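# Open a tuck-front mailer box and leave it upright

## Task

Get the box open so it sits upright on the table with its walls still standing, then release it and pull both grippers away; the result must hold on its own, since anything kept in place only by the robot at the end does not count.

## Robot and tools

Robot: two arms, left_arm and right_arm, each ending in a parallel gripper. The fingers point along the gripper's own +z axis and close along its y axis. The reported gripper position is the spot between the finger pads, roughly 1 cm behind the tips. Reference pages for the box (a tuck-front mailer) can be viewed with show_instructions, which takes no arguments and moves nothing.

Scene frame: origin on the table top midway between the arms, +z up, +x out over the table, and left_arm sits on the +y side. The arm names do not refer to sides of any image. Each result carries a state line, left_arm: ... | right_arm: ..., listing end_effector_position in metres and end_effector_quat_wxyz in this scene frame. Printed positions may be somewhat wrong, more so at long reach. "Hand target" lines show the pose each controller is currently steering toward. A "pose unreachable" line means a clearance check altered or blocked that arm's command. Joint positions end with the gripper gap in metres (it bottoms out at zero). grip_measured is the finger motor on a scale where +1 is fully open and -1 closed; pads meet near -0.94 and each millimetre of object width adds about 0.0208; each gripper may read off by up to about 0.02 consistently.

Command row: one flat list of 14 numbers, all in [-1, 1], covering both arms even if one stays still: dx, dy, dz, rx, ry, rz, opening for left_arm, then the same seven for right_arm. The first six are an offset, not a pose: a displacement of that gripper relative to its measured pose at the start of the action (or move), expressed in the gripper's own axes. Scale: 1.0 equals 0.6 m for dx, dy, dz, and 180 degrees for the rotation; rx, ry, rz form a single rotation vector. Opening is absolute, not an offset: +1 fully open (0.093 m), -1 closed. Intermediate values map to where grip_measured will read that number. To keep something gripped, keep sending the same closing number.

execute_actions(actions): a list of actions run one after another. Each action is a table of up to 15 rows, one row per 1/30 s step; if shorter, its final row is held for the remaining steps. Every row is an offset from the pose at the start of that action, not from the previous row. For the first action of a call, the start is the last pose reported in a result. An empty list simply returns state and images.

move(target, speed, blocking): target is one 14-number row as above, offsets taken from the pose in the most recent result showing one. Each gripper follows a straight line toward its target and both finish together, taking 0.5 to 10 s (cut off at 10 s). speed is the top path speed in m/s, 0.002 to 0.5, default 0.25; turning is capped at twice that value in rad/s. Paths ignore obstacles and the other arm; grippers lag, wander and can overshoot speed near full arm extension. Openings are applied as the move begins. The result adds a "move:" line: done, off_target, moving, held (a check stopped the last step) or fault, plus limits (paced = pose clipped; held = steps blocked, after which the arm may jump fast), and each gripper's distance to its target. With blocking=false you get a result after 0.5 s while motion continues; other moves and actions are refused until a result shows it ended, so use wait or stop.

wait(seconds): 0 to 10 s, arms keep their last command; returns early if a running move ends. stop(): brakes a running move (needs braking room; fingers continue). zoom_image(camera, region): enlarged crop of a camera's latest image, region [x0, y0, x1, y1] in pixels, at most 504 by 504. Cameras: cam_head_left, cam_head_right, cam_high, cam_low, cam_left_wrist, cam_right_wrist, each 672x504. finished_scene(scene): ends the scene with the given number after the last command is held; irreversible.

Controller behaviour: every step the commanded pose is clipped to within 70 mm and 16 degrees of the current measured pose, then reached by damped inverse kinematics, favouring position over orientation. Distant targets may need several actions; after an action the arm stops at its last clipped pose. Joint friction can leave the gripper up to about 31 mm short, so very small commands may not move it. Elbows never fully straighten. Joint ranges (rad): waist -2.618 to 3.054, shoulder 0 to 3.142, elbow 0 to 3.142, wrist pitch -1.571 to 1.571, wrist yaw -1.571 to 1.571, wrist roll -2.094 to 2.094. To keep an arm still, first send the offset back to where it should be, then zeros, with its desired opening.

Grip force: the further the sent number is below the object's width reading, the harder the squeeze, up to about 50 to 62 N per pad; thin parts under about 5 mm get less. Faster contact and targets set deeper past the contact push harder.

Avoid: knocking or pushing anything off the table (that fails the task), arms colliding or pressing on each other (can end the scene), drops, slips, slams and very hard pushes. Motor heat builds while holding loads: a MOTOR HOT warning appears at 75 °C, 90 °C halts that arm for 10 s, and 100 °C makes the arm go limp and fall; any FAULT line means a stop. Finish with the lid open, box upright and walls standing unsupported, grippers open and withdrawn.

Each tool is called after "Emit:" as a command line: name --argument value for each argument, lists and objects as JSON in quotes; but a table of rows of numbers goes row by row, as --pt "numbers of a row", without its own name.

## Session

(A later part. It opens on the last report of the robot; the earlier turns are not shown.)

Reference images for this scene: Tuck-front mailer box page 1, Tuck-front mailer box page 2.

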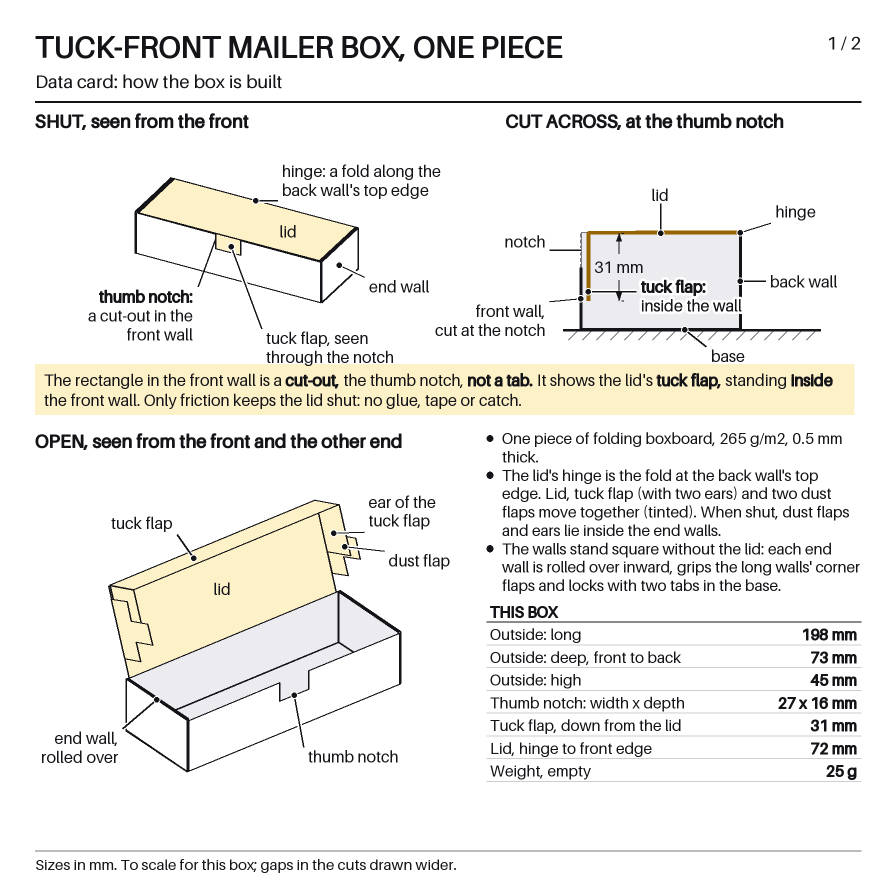

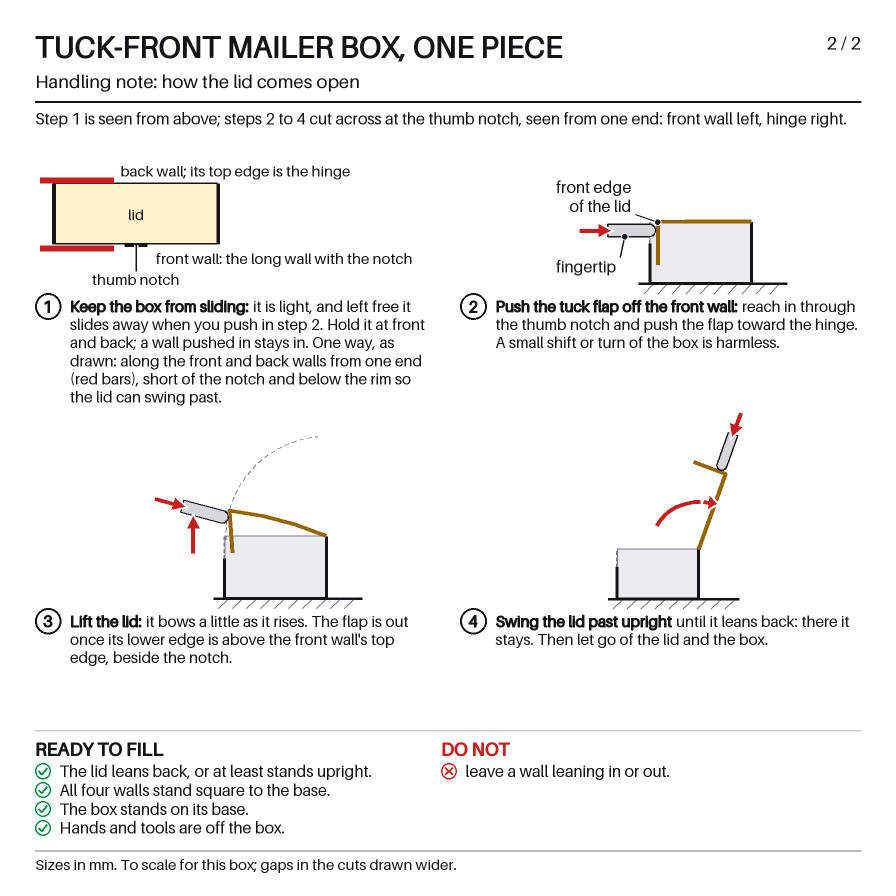

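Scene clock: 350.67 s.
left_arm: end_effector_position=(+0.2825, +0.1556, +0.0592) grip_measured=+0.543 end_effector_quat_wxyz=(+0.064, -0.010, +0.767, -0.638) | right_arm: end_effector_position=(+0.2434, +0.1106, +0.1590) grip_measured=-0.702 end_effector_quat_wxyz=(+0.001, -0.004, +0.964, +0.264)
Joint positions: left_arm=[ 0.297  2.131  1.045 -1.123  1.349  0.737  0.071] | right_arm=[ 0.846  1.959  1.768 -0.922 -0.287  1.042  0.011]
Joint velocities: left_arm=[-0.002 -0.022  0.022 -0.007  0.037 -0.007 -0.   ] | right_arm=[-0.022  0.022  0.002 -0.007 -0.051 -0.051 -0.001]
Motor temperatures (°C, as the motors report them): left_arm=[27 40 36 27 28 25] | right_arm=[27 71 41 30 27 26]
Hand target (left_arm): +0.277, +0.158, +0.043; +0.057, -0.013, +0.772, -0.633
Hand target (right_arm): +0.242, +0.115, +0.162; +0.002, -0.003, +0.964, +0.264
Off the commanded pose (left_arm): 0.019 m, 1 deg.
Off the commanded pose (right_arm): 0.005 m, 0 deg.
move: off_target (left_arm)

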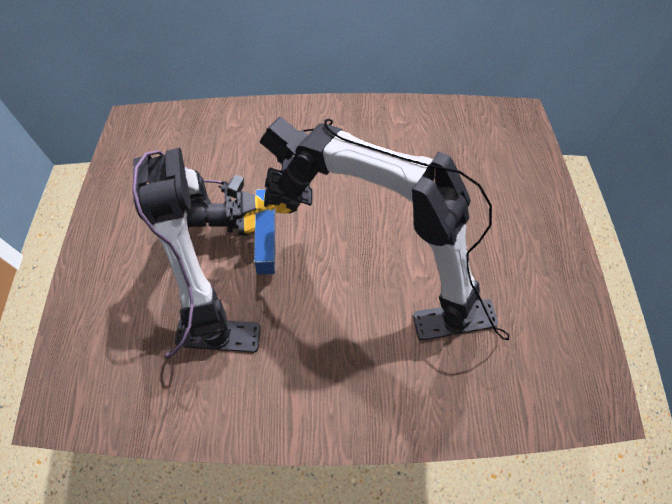

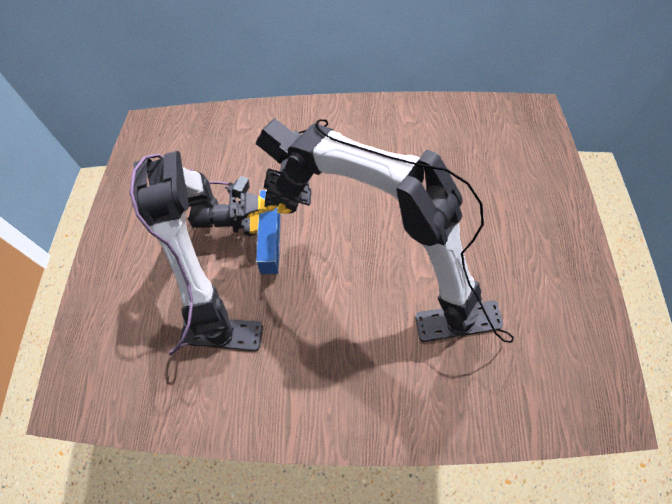

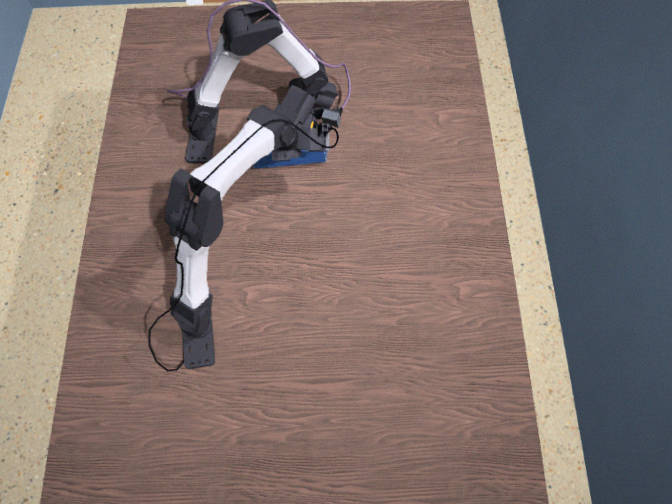

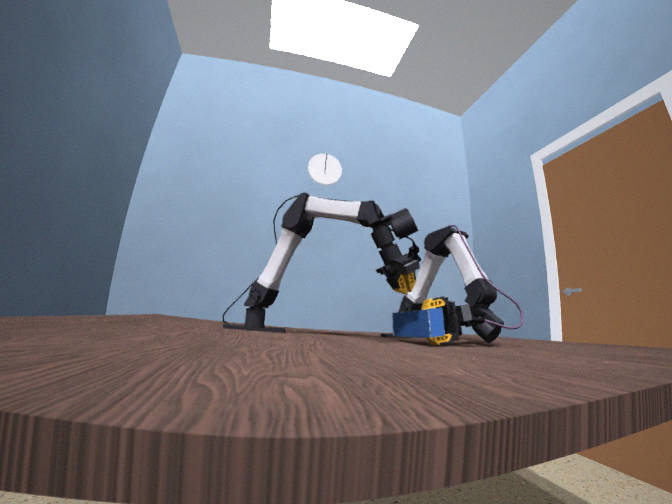

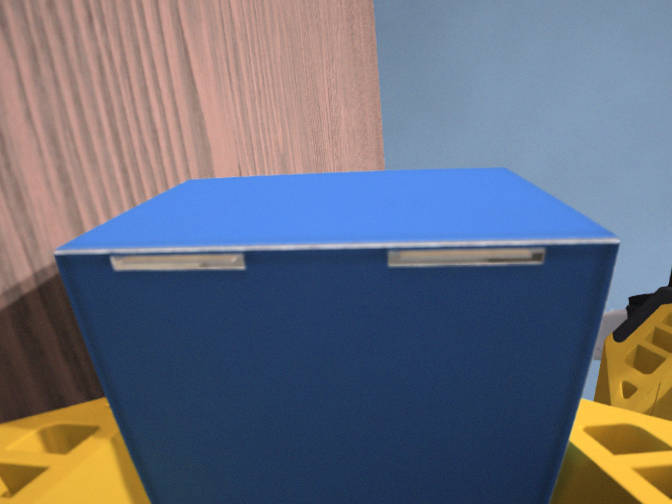

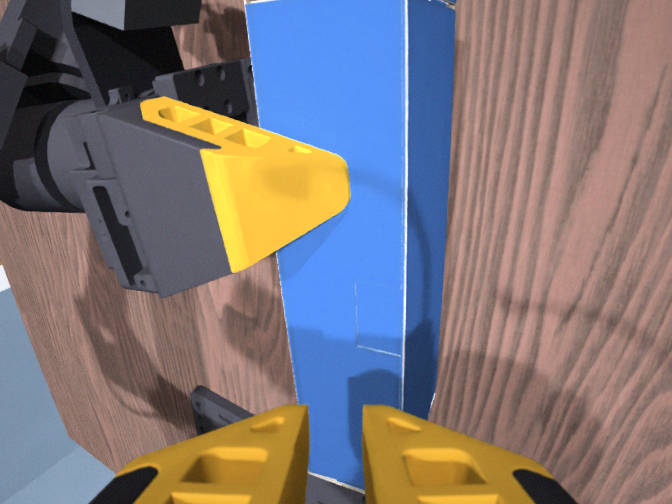

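Emit:
move --target '[0,0.015,0,0,0,0,0.54,0.008,-0.004,0.07,0,0,0,-0.7]' --speed 0.02

Scene clock: 354.93 s.
left_arm: end_effector_position=(+0.2825, +0.1556, +0.0596) grip_measured=+0.543 end_effector_quat_wxyz=(+0.065, -0.010, +0.766, -0.639) | right_arm: end_effector_position=(+0.2418, +0.1289, +0.1328) grip_measured=-0.702 end_effector_quat_wxyz=(+0.004, -0.006, +0.962, +0.272)
Joint positions: left_arm=[ 0.298  2.131  1.045 -1.126  1.351  0.74   0.071] | right_arm=[ 0.873  2.002  1.716 -0.803 -0.278  1.065  0.011]
Joint velocities: left_arm=[ 0.007  0.002 -0.012 -0.007 -0.051 -0.022 -0.   ] | right_arm=[ 0.012  0.022 -0.007  0.022 -0.037  0.066  0.   ]
Motor temperatures (°C, as the motors report them): left_arm=[27 39 36 27 28 25] | right_arm=[27 70 41 30 27 26]
Hand target (left_arm): +0.283, +0.157, +0.051; +0.064, -0.010, +0.767, -0.638
Hand target (right_arm): +0.238, +0.129, +0.122; +0.001, -0.004, +0.964, +0.264
Off the commanded pose (left_arm): 0.009 m, 0 deg.
Off the commanded pose (right_arm): 0.012 m, 1 deg.
move: off_target (right_arm)

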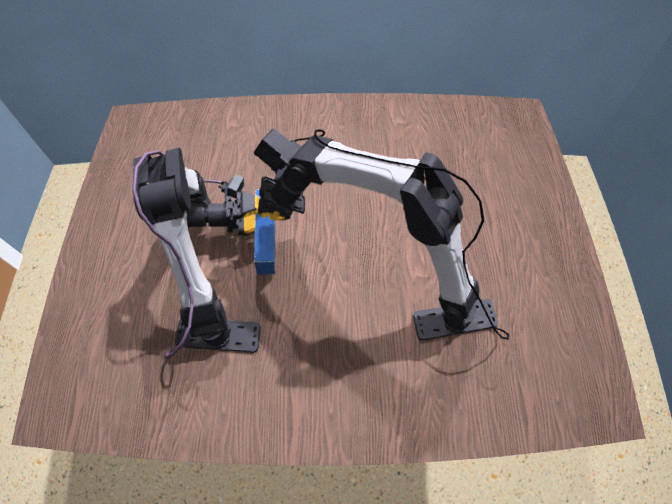

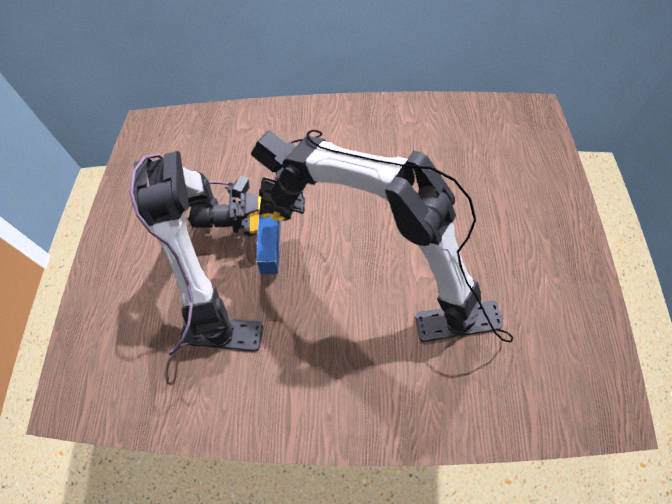

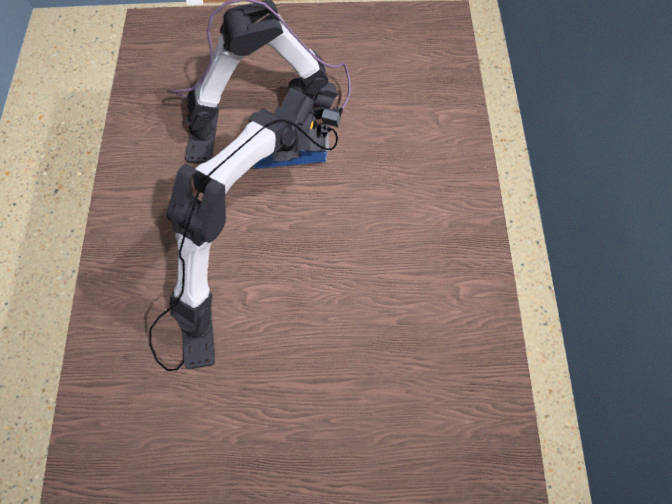

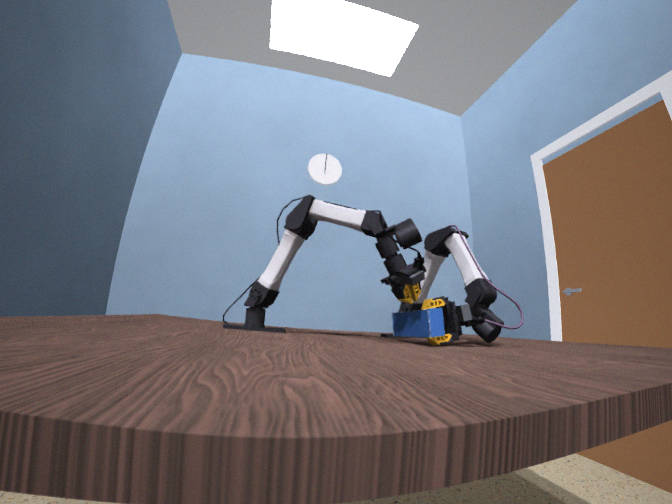

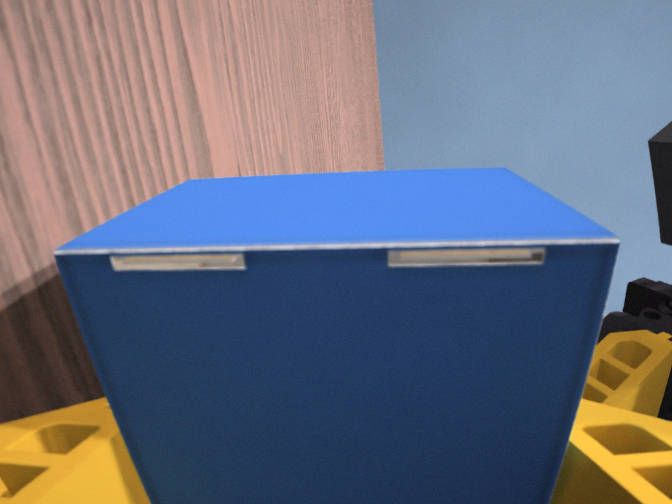

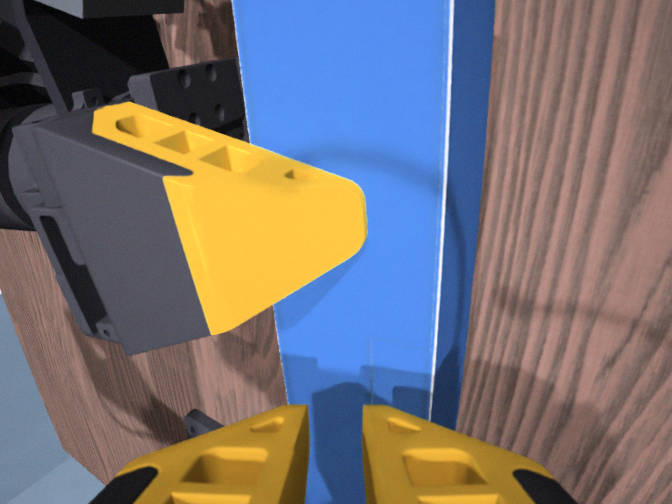

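Emit:
move --target '[0,0.015,0,0,0,0,0.54,0.008,-0.018,0.048,0,0,0,-0.7]' --speed 0.012

Emit:
move --target '[0,0.015,0,0,0,0,0.54,0.005,-0.045,0.012,0,0,0,-0.7]' --speed 0.006

Scene clock: 359.53 s.
left_arm: end_effector_position=(+0.2824, +0.1556, +0.0597) grip_measured=+0.543 end_effector_quat_wxyz=(+0.065, -0.009, +0.766, -0.639) | right_arm: end_effector_position=(+0.2415, +0.1340, +0.1132) grip_measured=-0.702 end_effector_quat_wxyz=(+0.008, -0.007, +0.960, +0.279)
Joint positions: left_arm=[ 0.298  2.131  1.045 -1.127  1.351  0.743  0.071] | right_arm=[ 0.879  2.012  1.645 -0.704 -0.276  1.071  0.011]
Joint velocities: left_arm=[-0.017 -0.002 -0.012  0.007  0.037 -0.051 -0.001] | right_arm=[-0.002  0.002 -0.012  0.051 -0.066  0.051 -0.   ]
Motor temperatures (°C, as the motors report them): left_arm=[27 39 36 27 28 25] | right_arm=[27 70 41 30 27 26]
Hand target (left_arm): +0.283, +0.157, +0.051; +0.065, -0.010, +0.766, -0.639
Hand target (right_arm): +0.237, +0.134, +0.103; +0.004, -0.006, +0.962, +0.272
Off the commanded pose (left_arm): 0.009 m, 0 deg.
Off the commanded pose (right_arm): 0.011 m, 1 deg.
move: off_target (right_arm)

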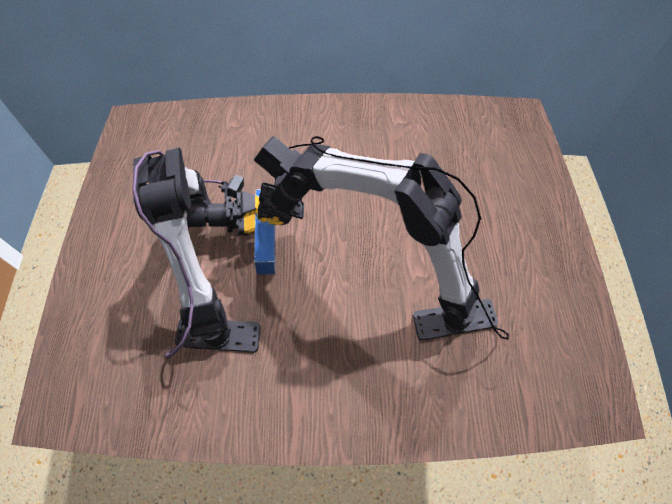

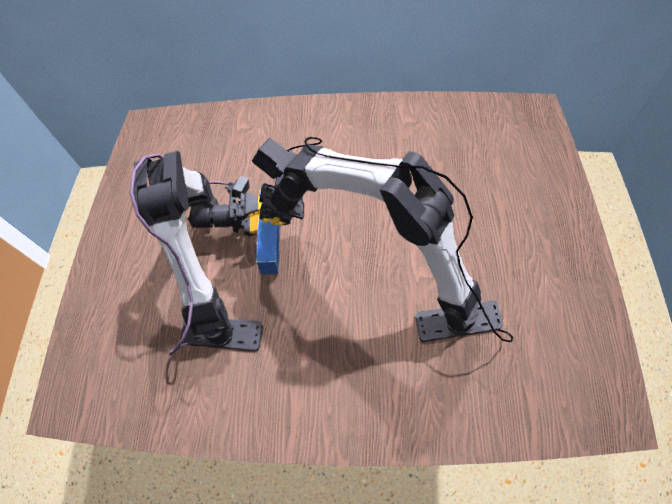

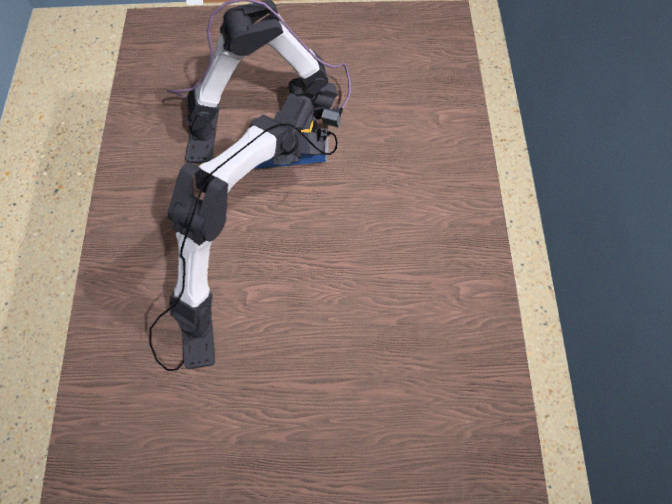

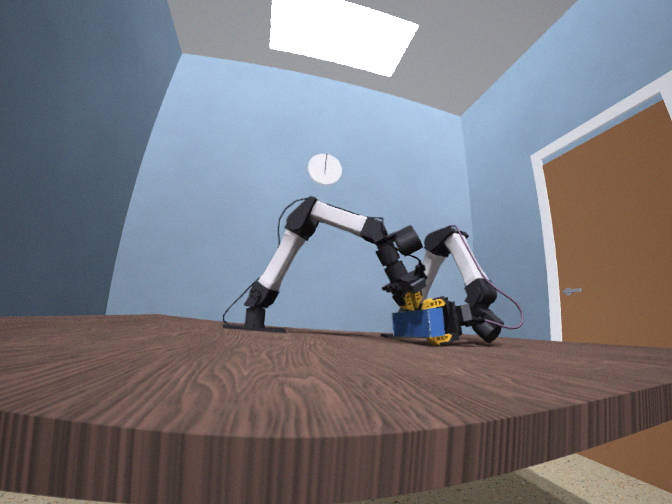

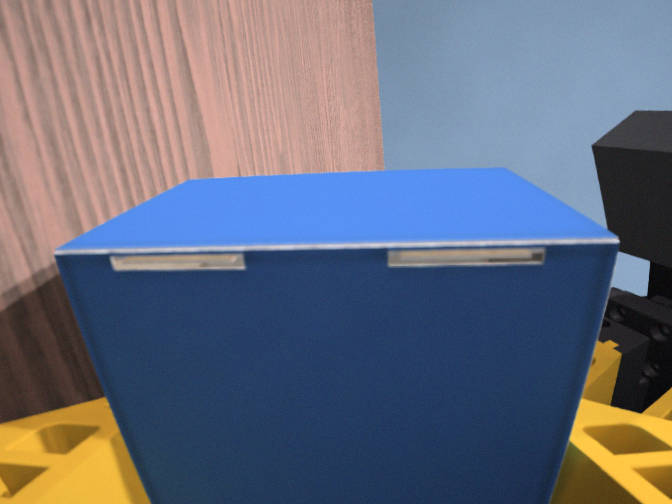

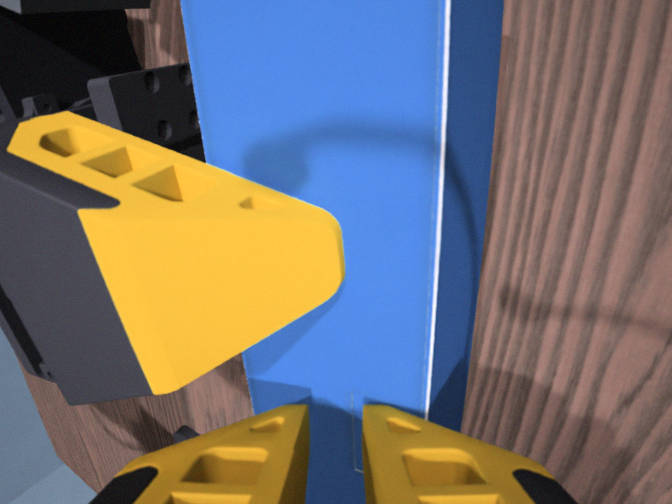

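Scene clock: 364.43 s.
left_arm: end_effector_position=(+0.2821, +0.1556, +0.0593) grip_measured=+0.543 end_effector_quat_wxyz=(+0.067, -0.006, +0.767, -0.638) | right_arm: end_effector_position=(+0.2393, +0.1314, +0.1090) grip_measured=-0.702 end_effector_quat_wxyz=(+0.015, -0.015, +0.952, +0.306)
Joint positions: left_arm=[ 0.298  2.131  1.045 -1.127  1.348  0.75   0.071] | right_arm=[ 0.873  1.964  1.529 -0.58  -0.298  1.063  0.011]
Joint velocities: left_arm=[ 0.002 -0.002  0.002 -0.051 -0.022 -0.066 -0.   ] | right_arm=[-0.012 -0.007 -0.012 -0.051  0.022 -0.051  0.   ]
Motor temperatures (°C, as the motors report them): left_arm=[27 39 36 27 28 25] | right_arm=[27 70 41 30 27 26]
Hand target (left_arm): +0.283, +0.157, +0.051; +0.065, -0.009, +0.766, -0.639
Hand target (right_arm): +0.239, +0.115, +0.093; +0.008, -0.008, +0.960, +0.279
Off the commanded pose (left_arm): 0.009 m, 0 deg.
Off the commanded pose (right_arm): 0.023 m, 3 deg.
move: off_target (right_arm)

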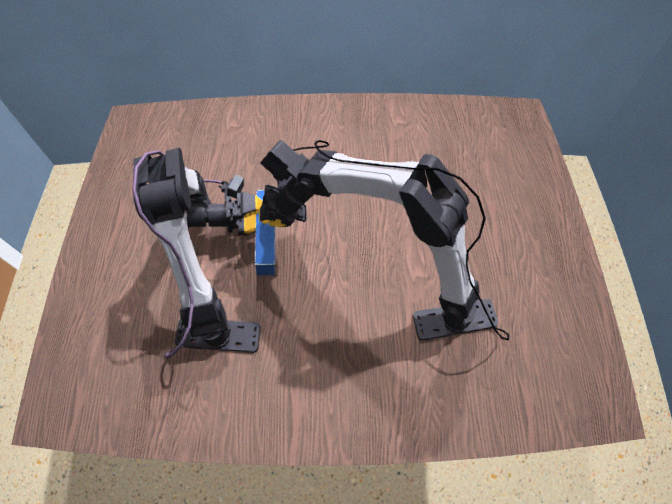

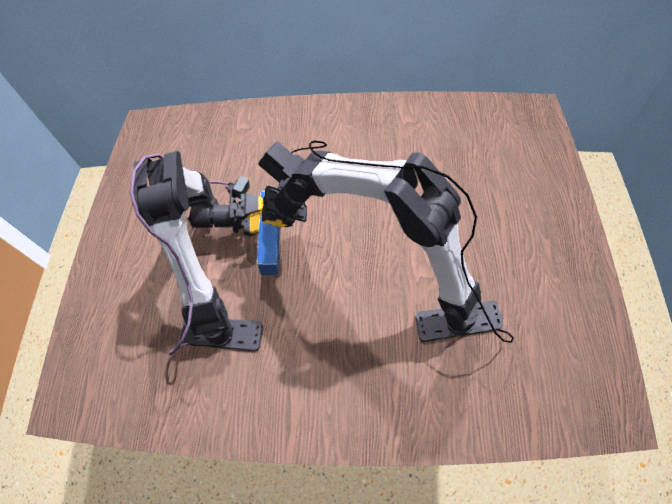

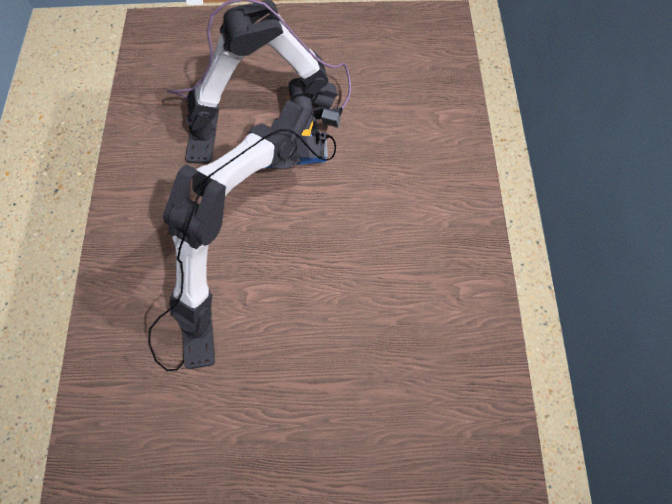

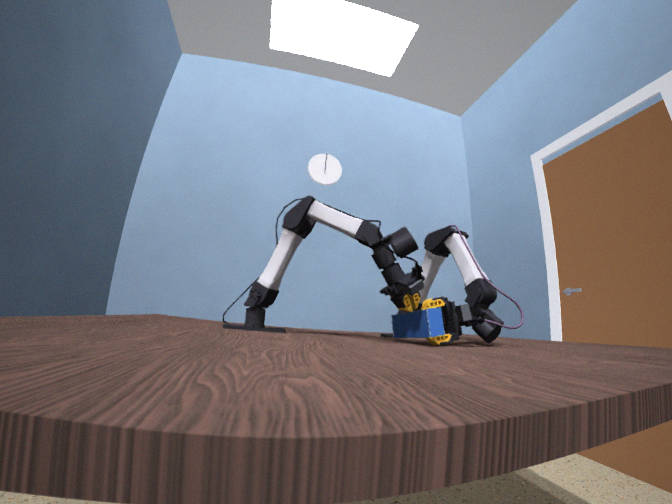

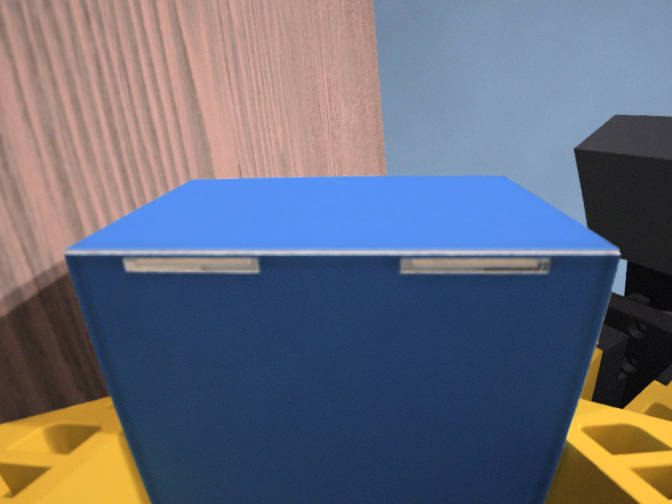

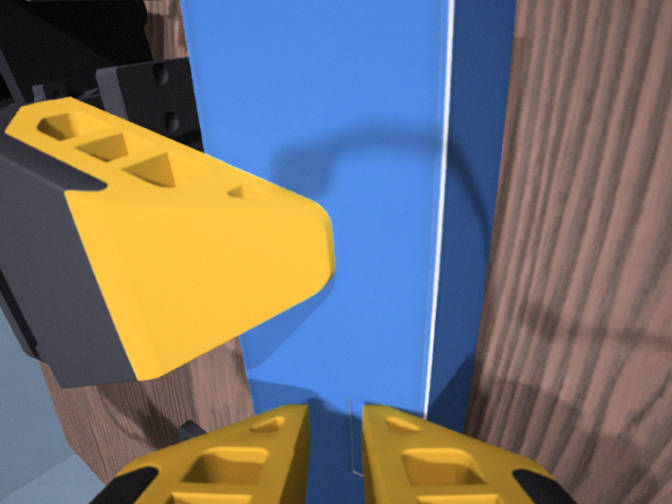

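Emit:
move --target '[0,0.015,0,0,0,0,0.45,0,-0.047,-0.02,0.02,0,0,-0.7]' --speed 0.006

Scene clock: 371.60 s.
left_arm: end_effector_position=(+0.2820, +0.1556, +0.0593) grip_measured=+0.464 end_effector_quat_wxyz=(+0.067, -0.005, +0.767, -0.638) | right_arm: end_effector_position=(+0.2398, +0.1100, +0.1038) grip_measured=-0.702 end_effector_quat_wxyz=(+0.014, -0.016, +0.959, +0.282)
Joint positions: left_arm=[ 0.298  2.131  1.045 -1.128  1.348  0.753  0.067] | right_arm=[ 0.852  1.93   1.488 -0.625 -0.287  1.03   0.011]
Joint velocities: left_arm=[ 0.002 -0.007  0.012 -0.007 -0.022 -0.007  0.001] | right_arm=[-0.002 -0.002 -0.002 -0.022  0.066  0.051  0.001]
Motor temperatures (°C, as the motors report them): left_arm=[27 39 36 27 28 25] | right_arm=[27 71 41 30 27 26]
Hand target (left_arm): +0.283, +0.157, +0.051; +0.067, -0.006, +0.767, -0.638
Hand target (right_arm): +0.241, +0.102, +0.102; +0.016, -0.015, +0.961, +0.276
Off the commanded pose (left_arm): 0.009 m, 0 deg.
Off the commanded pose (right_arm): 0.009 m, 1 deg.
move: done

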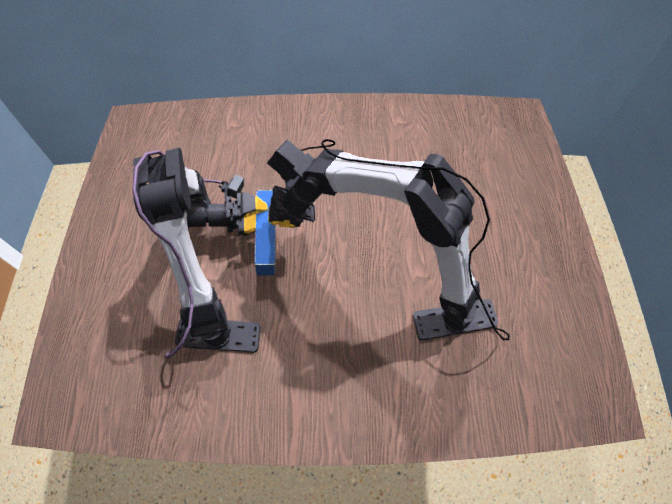

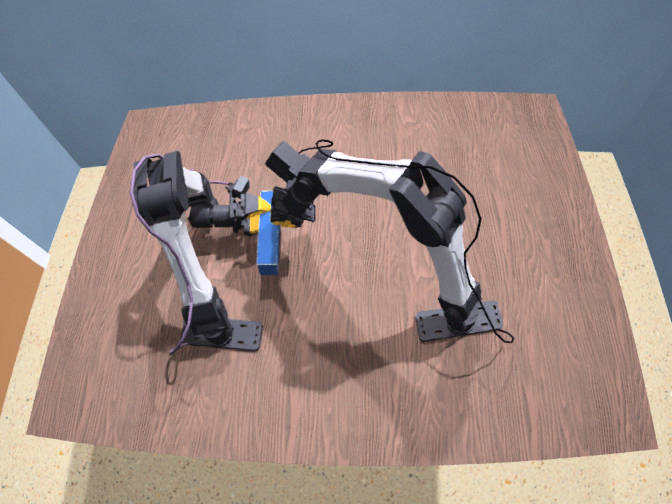

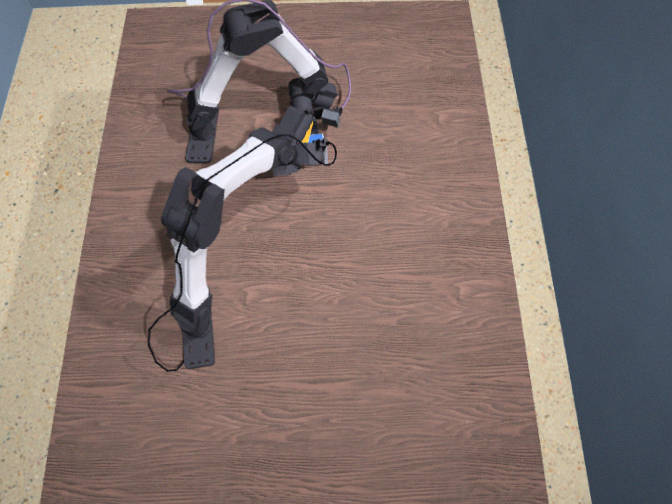

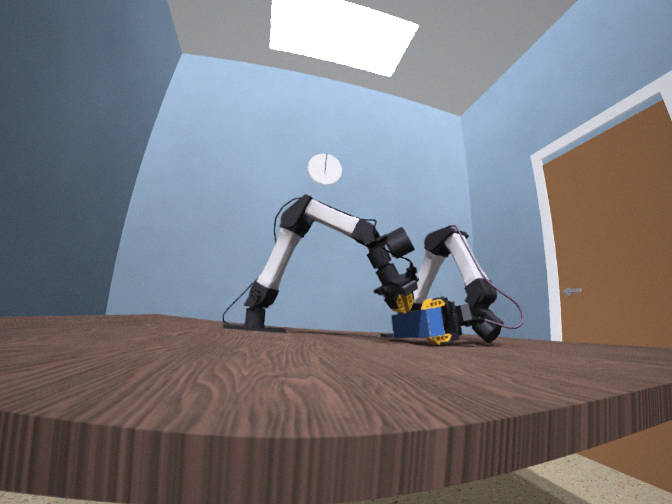

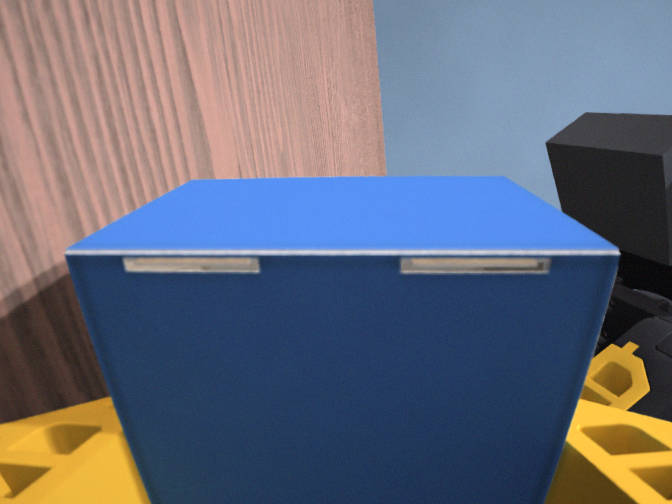

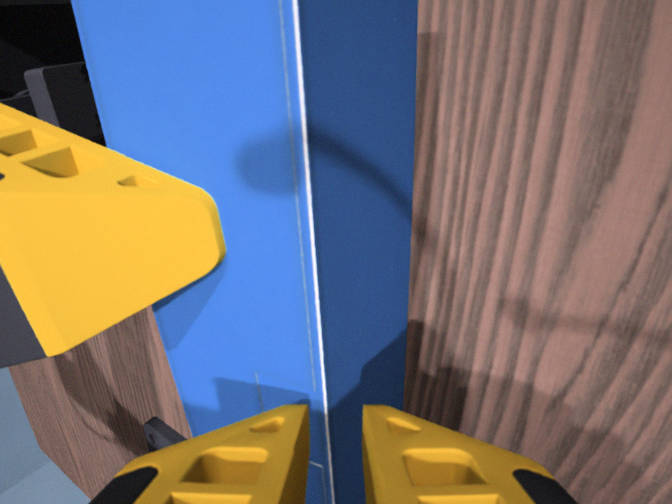

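Emit:
move --target '[0,0.015,0,0,0,0,0.45,-0.006,-0.008,0.014,0.03,0,0,-0.5]' --speed 0.01

Emit:
move --target '[0,0.015,0,0,0,0,0.45,0,-0.05,0.0,0,0,0,-0.5]' --speed 0.006

Scene clock: 378.67 s.
left_arm: end_effector_position=(+0.2818, +0.1556, +0.0593) grip_measured=+0.464 end_effector_quat_wxyz=(+0.068, -0.004, +0.767, -0.638) | right_arm: end_effector_position=(+0.2417, +0.1061, +0.0978) grip_measured=-0.502 end_effector_quat_wxyz=(+0.009, -0.009, +0.970, +0.243)
Joint positions: left_arm=[ 0.298  2.131  1.045 -1.129  1.347  0.756  0.067] | right_arm=[ 0.857  1.979  1.571 -0.736 -0.249  1.029  0.021]
Joint velocities: left_arm=[ 0.007 -0.017 -0.022 -0.022  0.007 -0.037 -0.   ] | right_arm=[ 0.007 -0.002 -0.002  0.037 -0.081 -0.022  0.   ]
Motor temperatures (°C, as the motors report them): left_arm=[27 39 35 27 28 25] | right_arm=[27 70 41 30 27 26]
Hand target (left_arm): +0.283, +0.157, +0.051; +0.067, -0.005, +0.767, -0.638
Hand target (right_arm): +0.244, +0.111, +0.094; +0.016, -0.016, +0.971, +0.237
Off the commanded pose (left_arm): 0.009 m, 0 deg.
Off the commanded pose (right_arm): 0.006 m, 1 deg.
move: done

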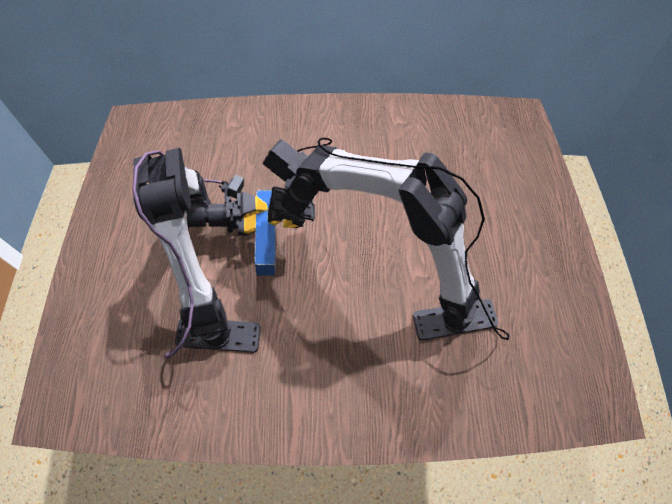

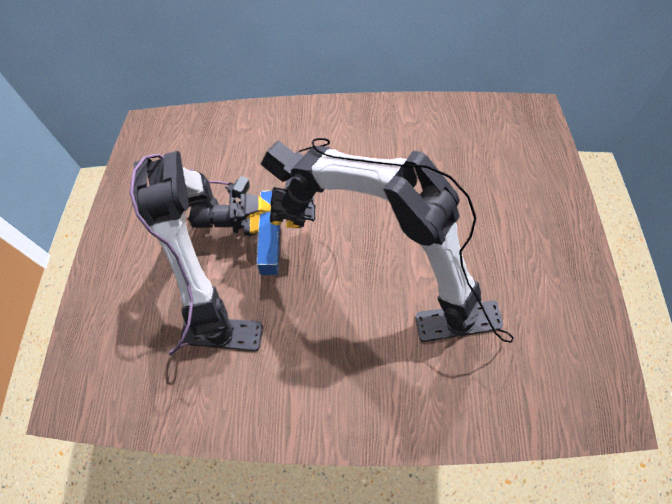

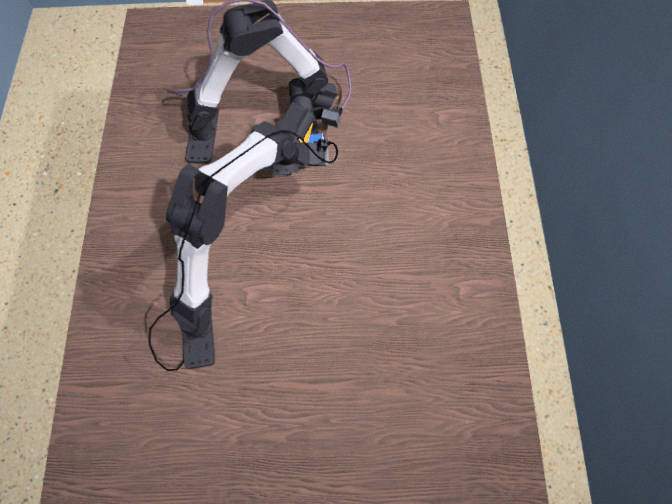

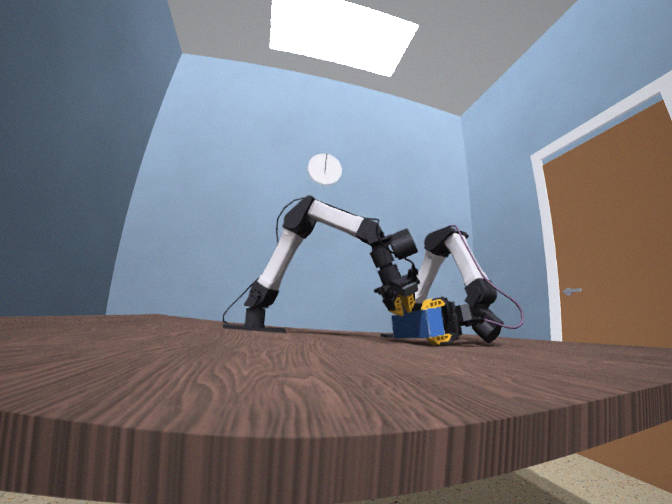

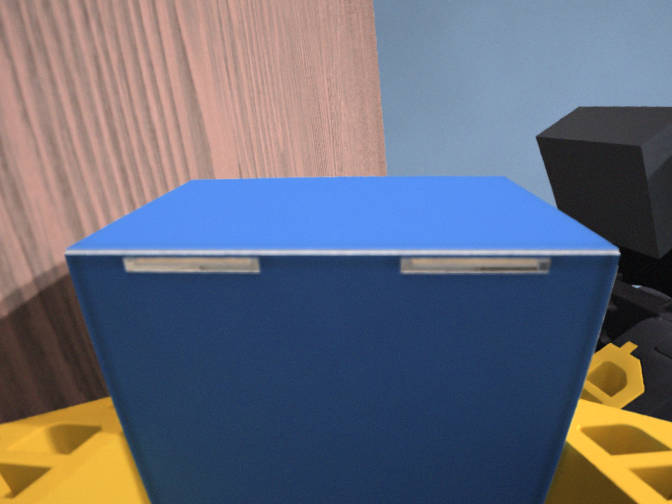

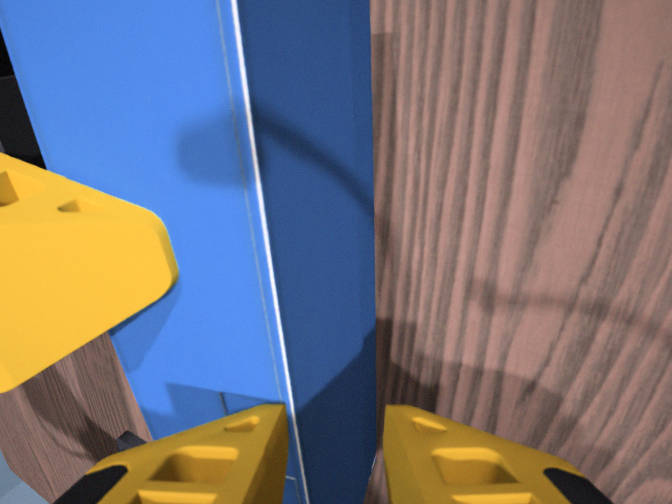

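Scene clock: 383.90 s.
left_arm: end_effector_position=(+0.2818, +0.1556, +0.0593) grip_measured=+0.464 end_effector_quat_wxyz=(+0.068, -0.004, +0.767, -0.638) | right_arm: end_effector_position=(+0.2411, +0.0832, +0.0823) grip_measured=-0.502 end_effector_quat_wxyz=(+0.005, -0.007, +0.971, +0.237)
Joint positions: left_arm=[ 0.298  2.131  1.045 -1.129  1.347  0.758  0.067] | right_arm=[ 0.827  1.929  1.445 -0.68  -0.26   1.002  0.021]
Joint velocities: left_arm=[-0.007 -0.007 -0.007 -0.022 -0.007 -0.037  0.001] | right_arm=[ 0.002 -0.022 -0.002 -0.022 -0.081  0.022 -0.002]
Motor temperatures (°C, as the motors report them): left_arm=[27 39 35 27 28 25] | right_arm=[27 70 41 30 27 26]
Hand target (left_arm): +0.282, +0.157, +0.051; +0.068, -0.004, +0.767, -0.638
Hand target (right_arm): +0.243, +0.079, +0.083; +0.009, -0.009, +0.970, +0.242
Off the commanded pose (left_arm): 0.009 m, 0 deg.
Off the commanded pose (right_arm): 0.004 m, 1 deg.
move: done

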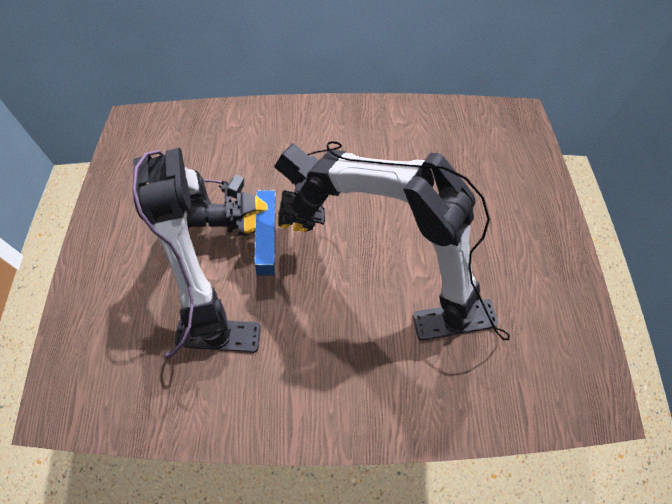

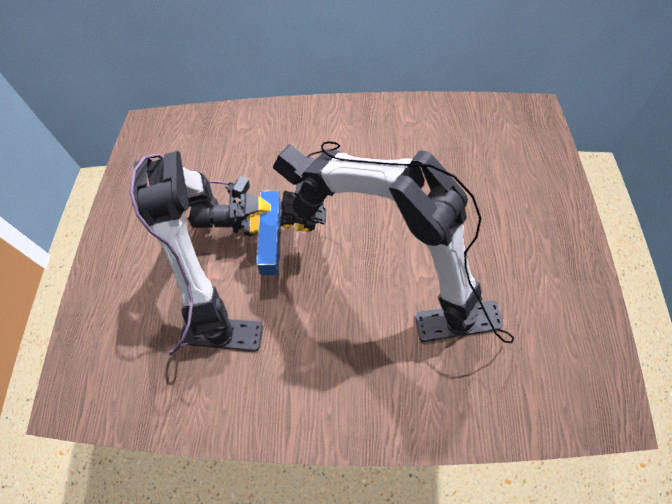

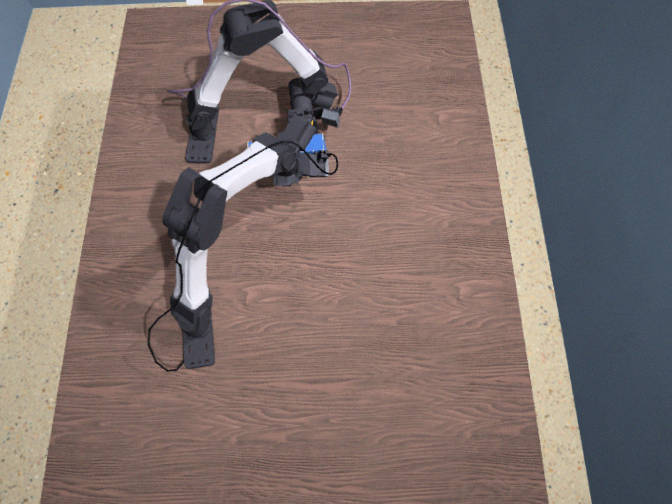

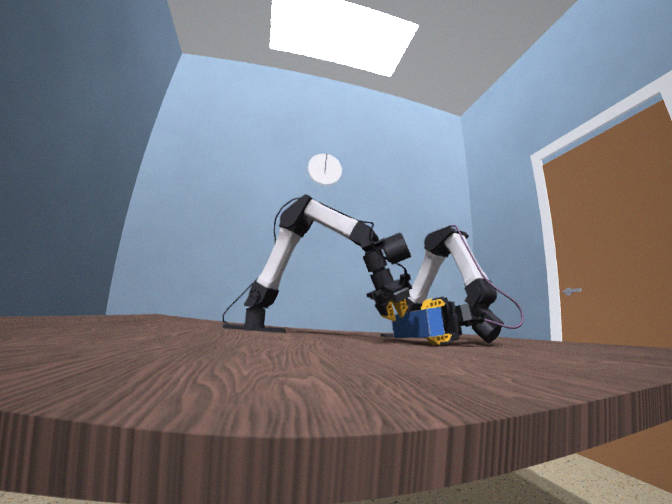

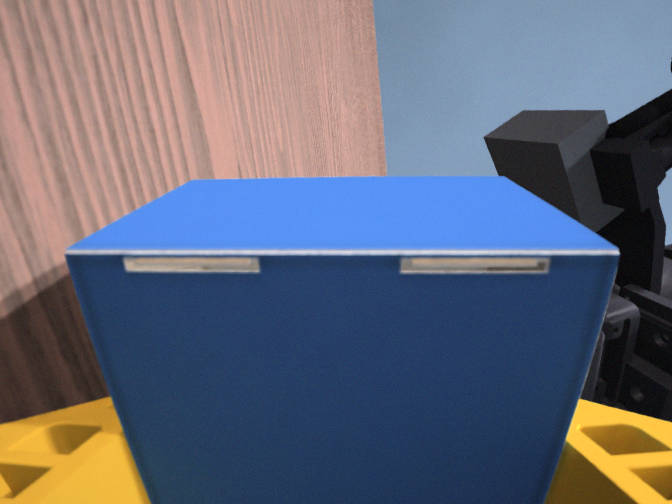

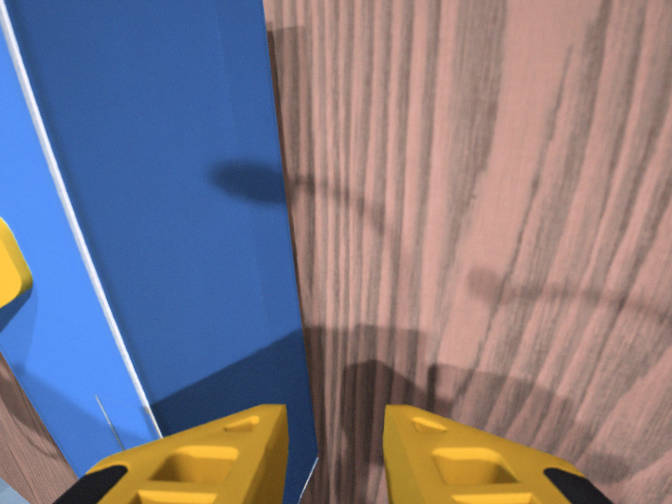

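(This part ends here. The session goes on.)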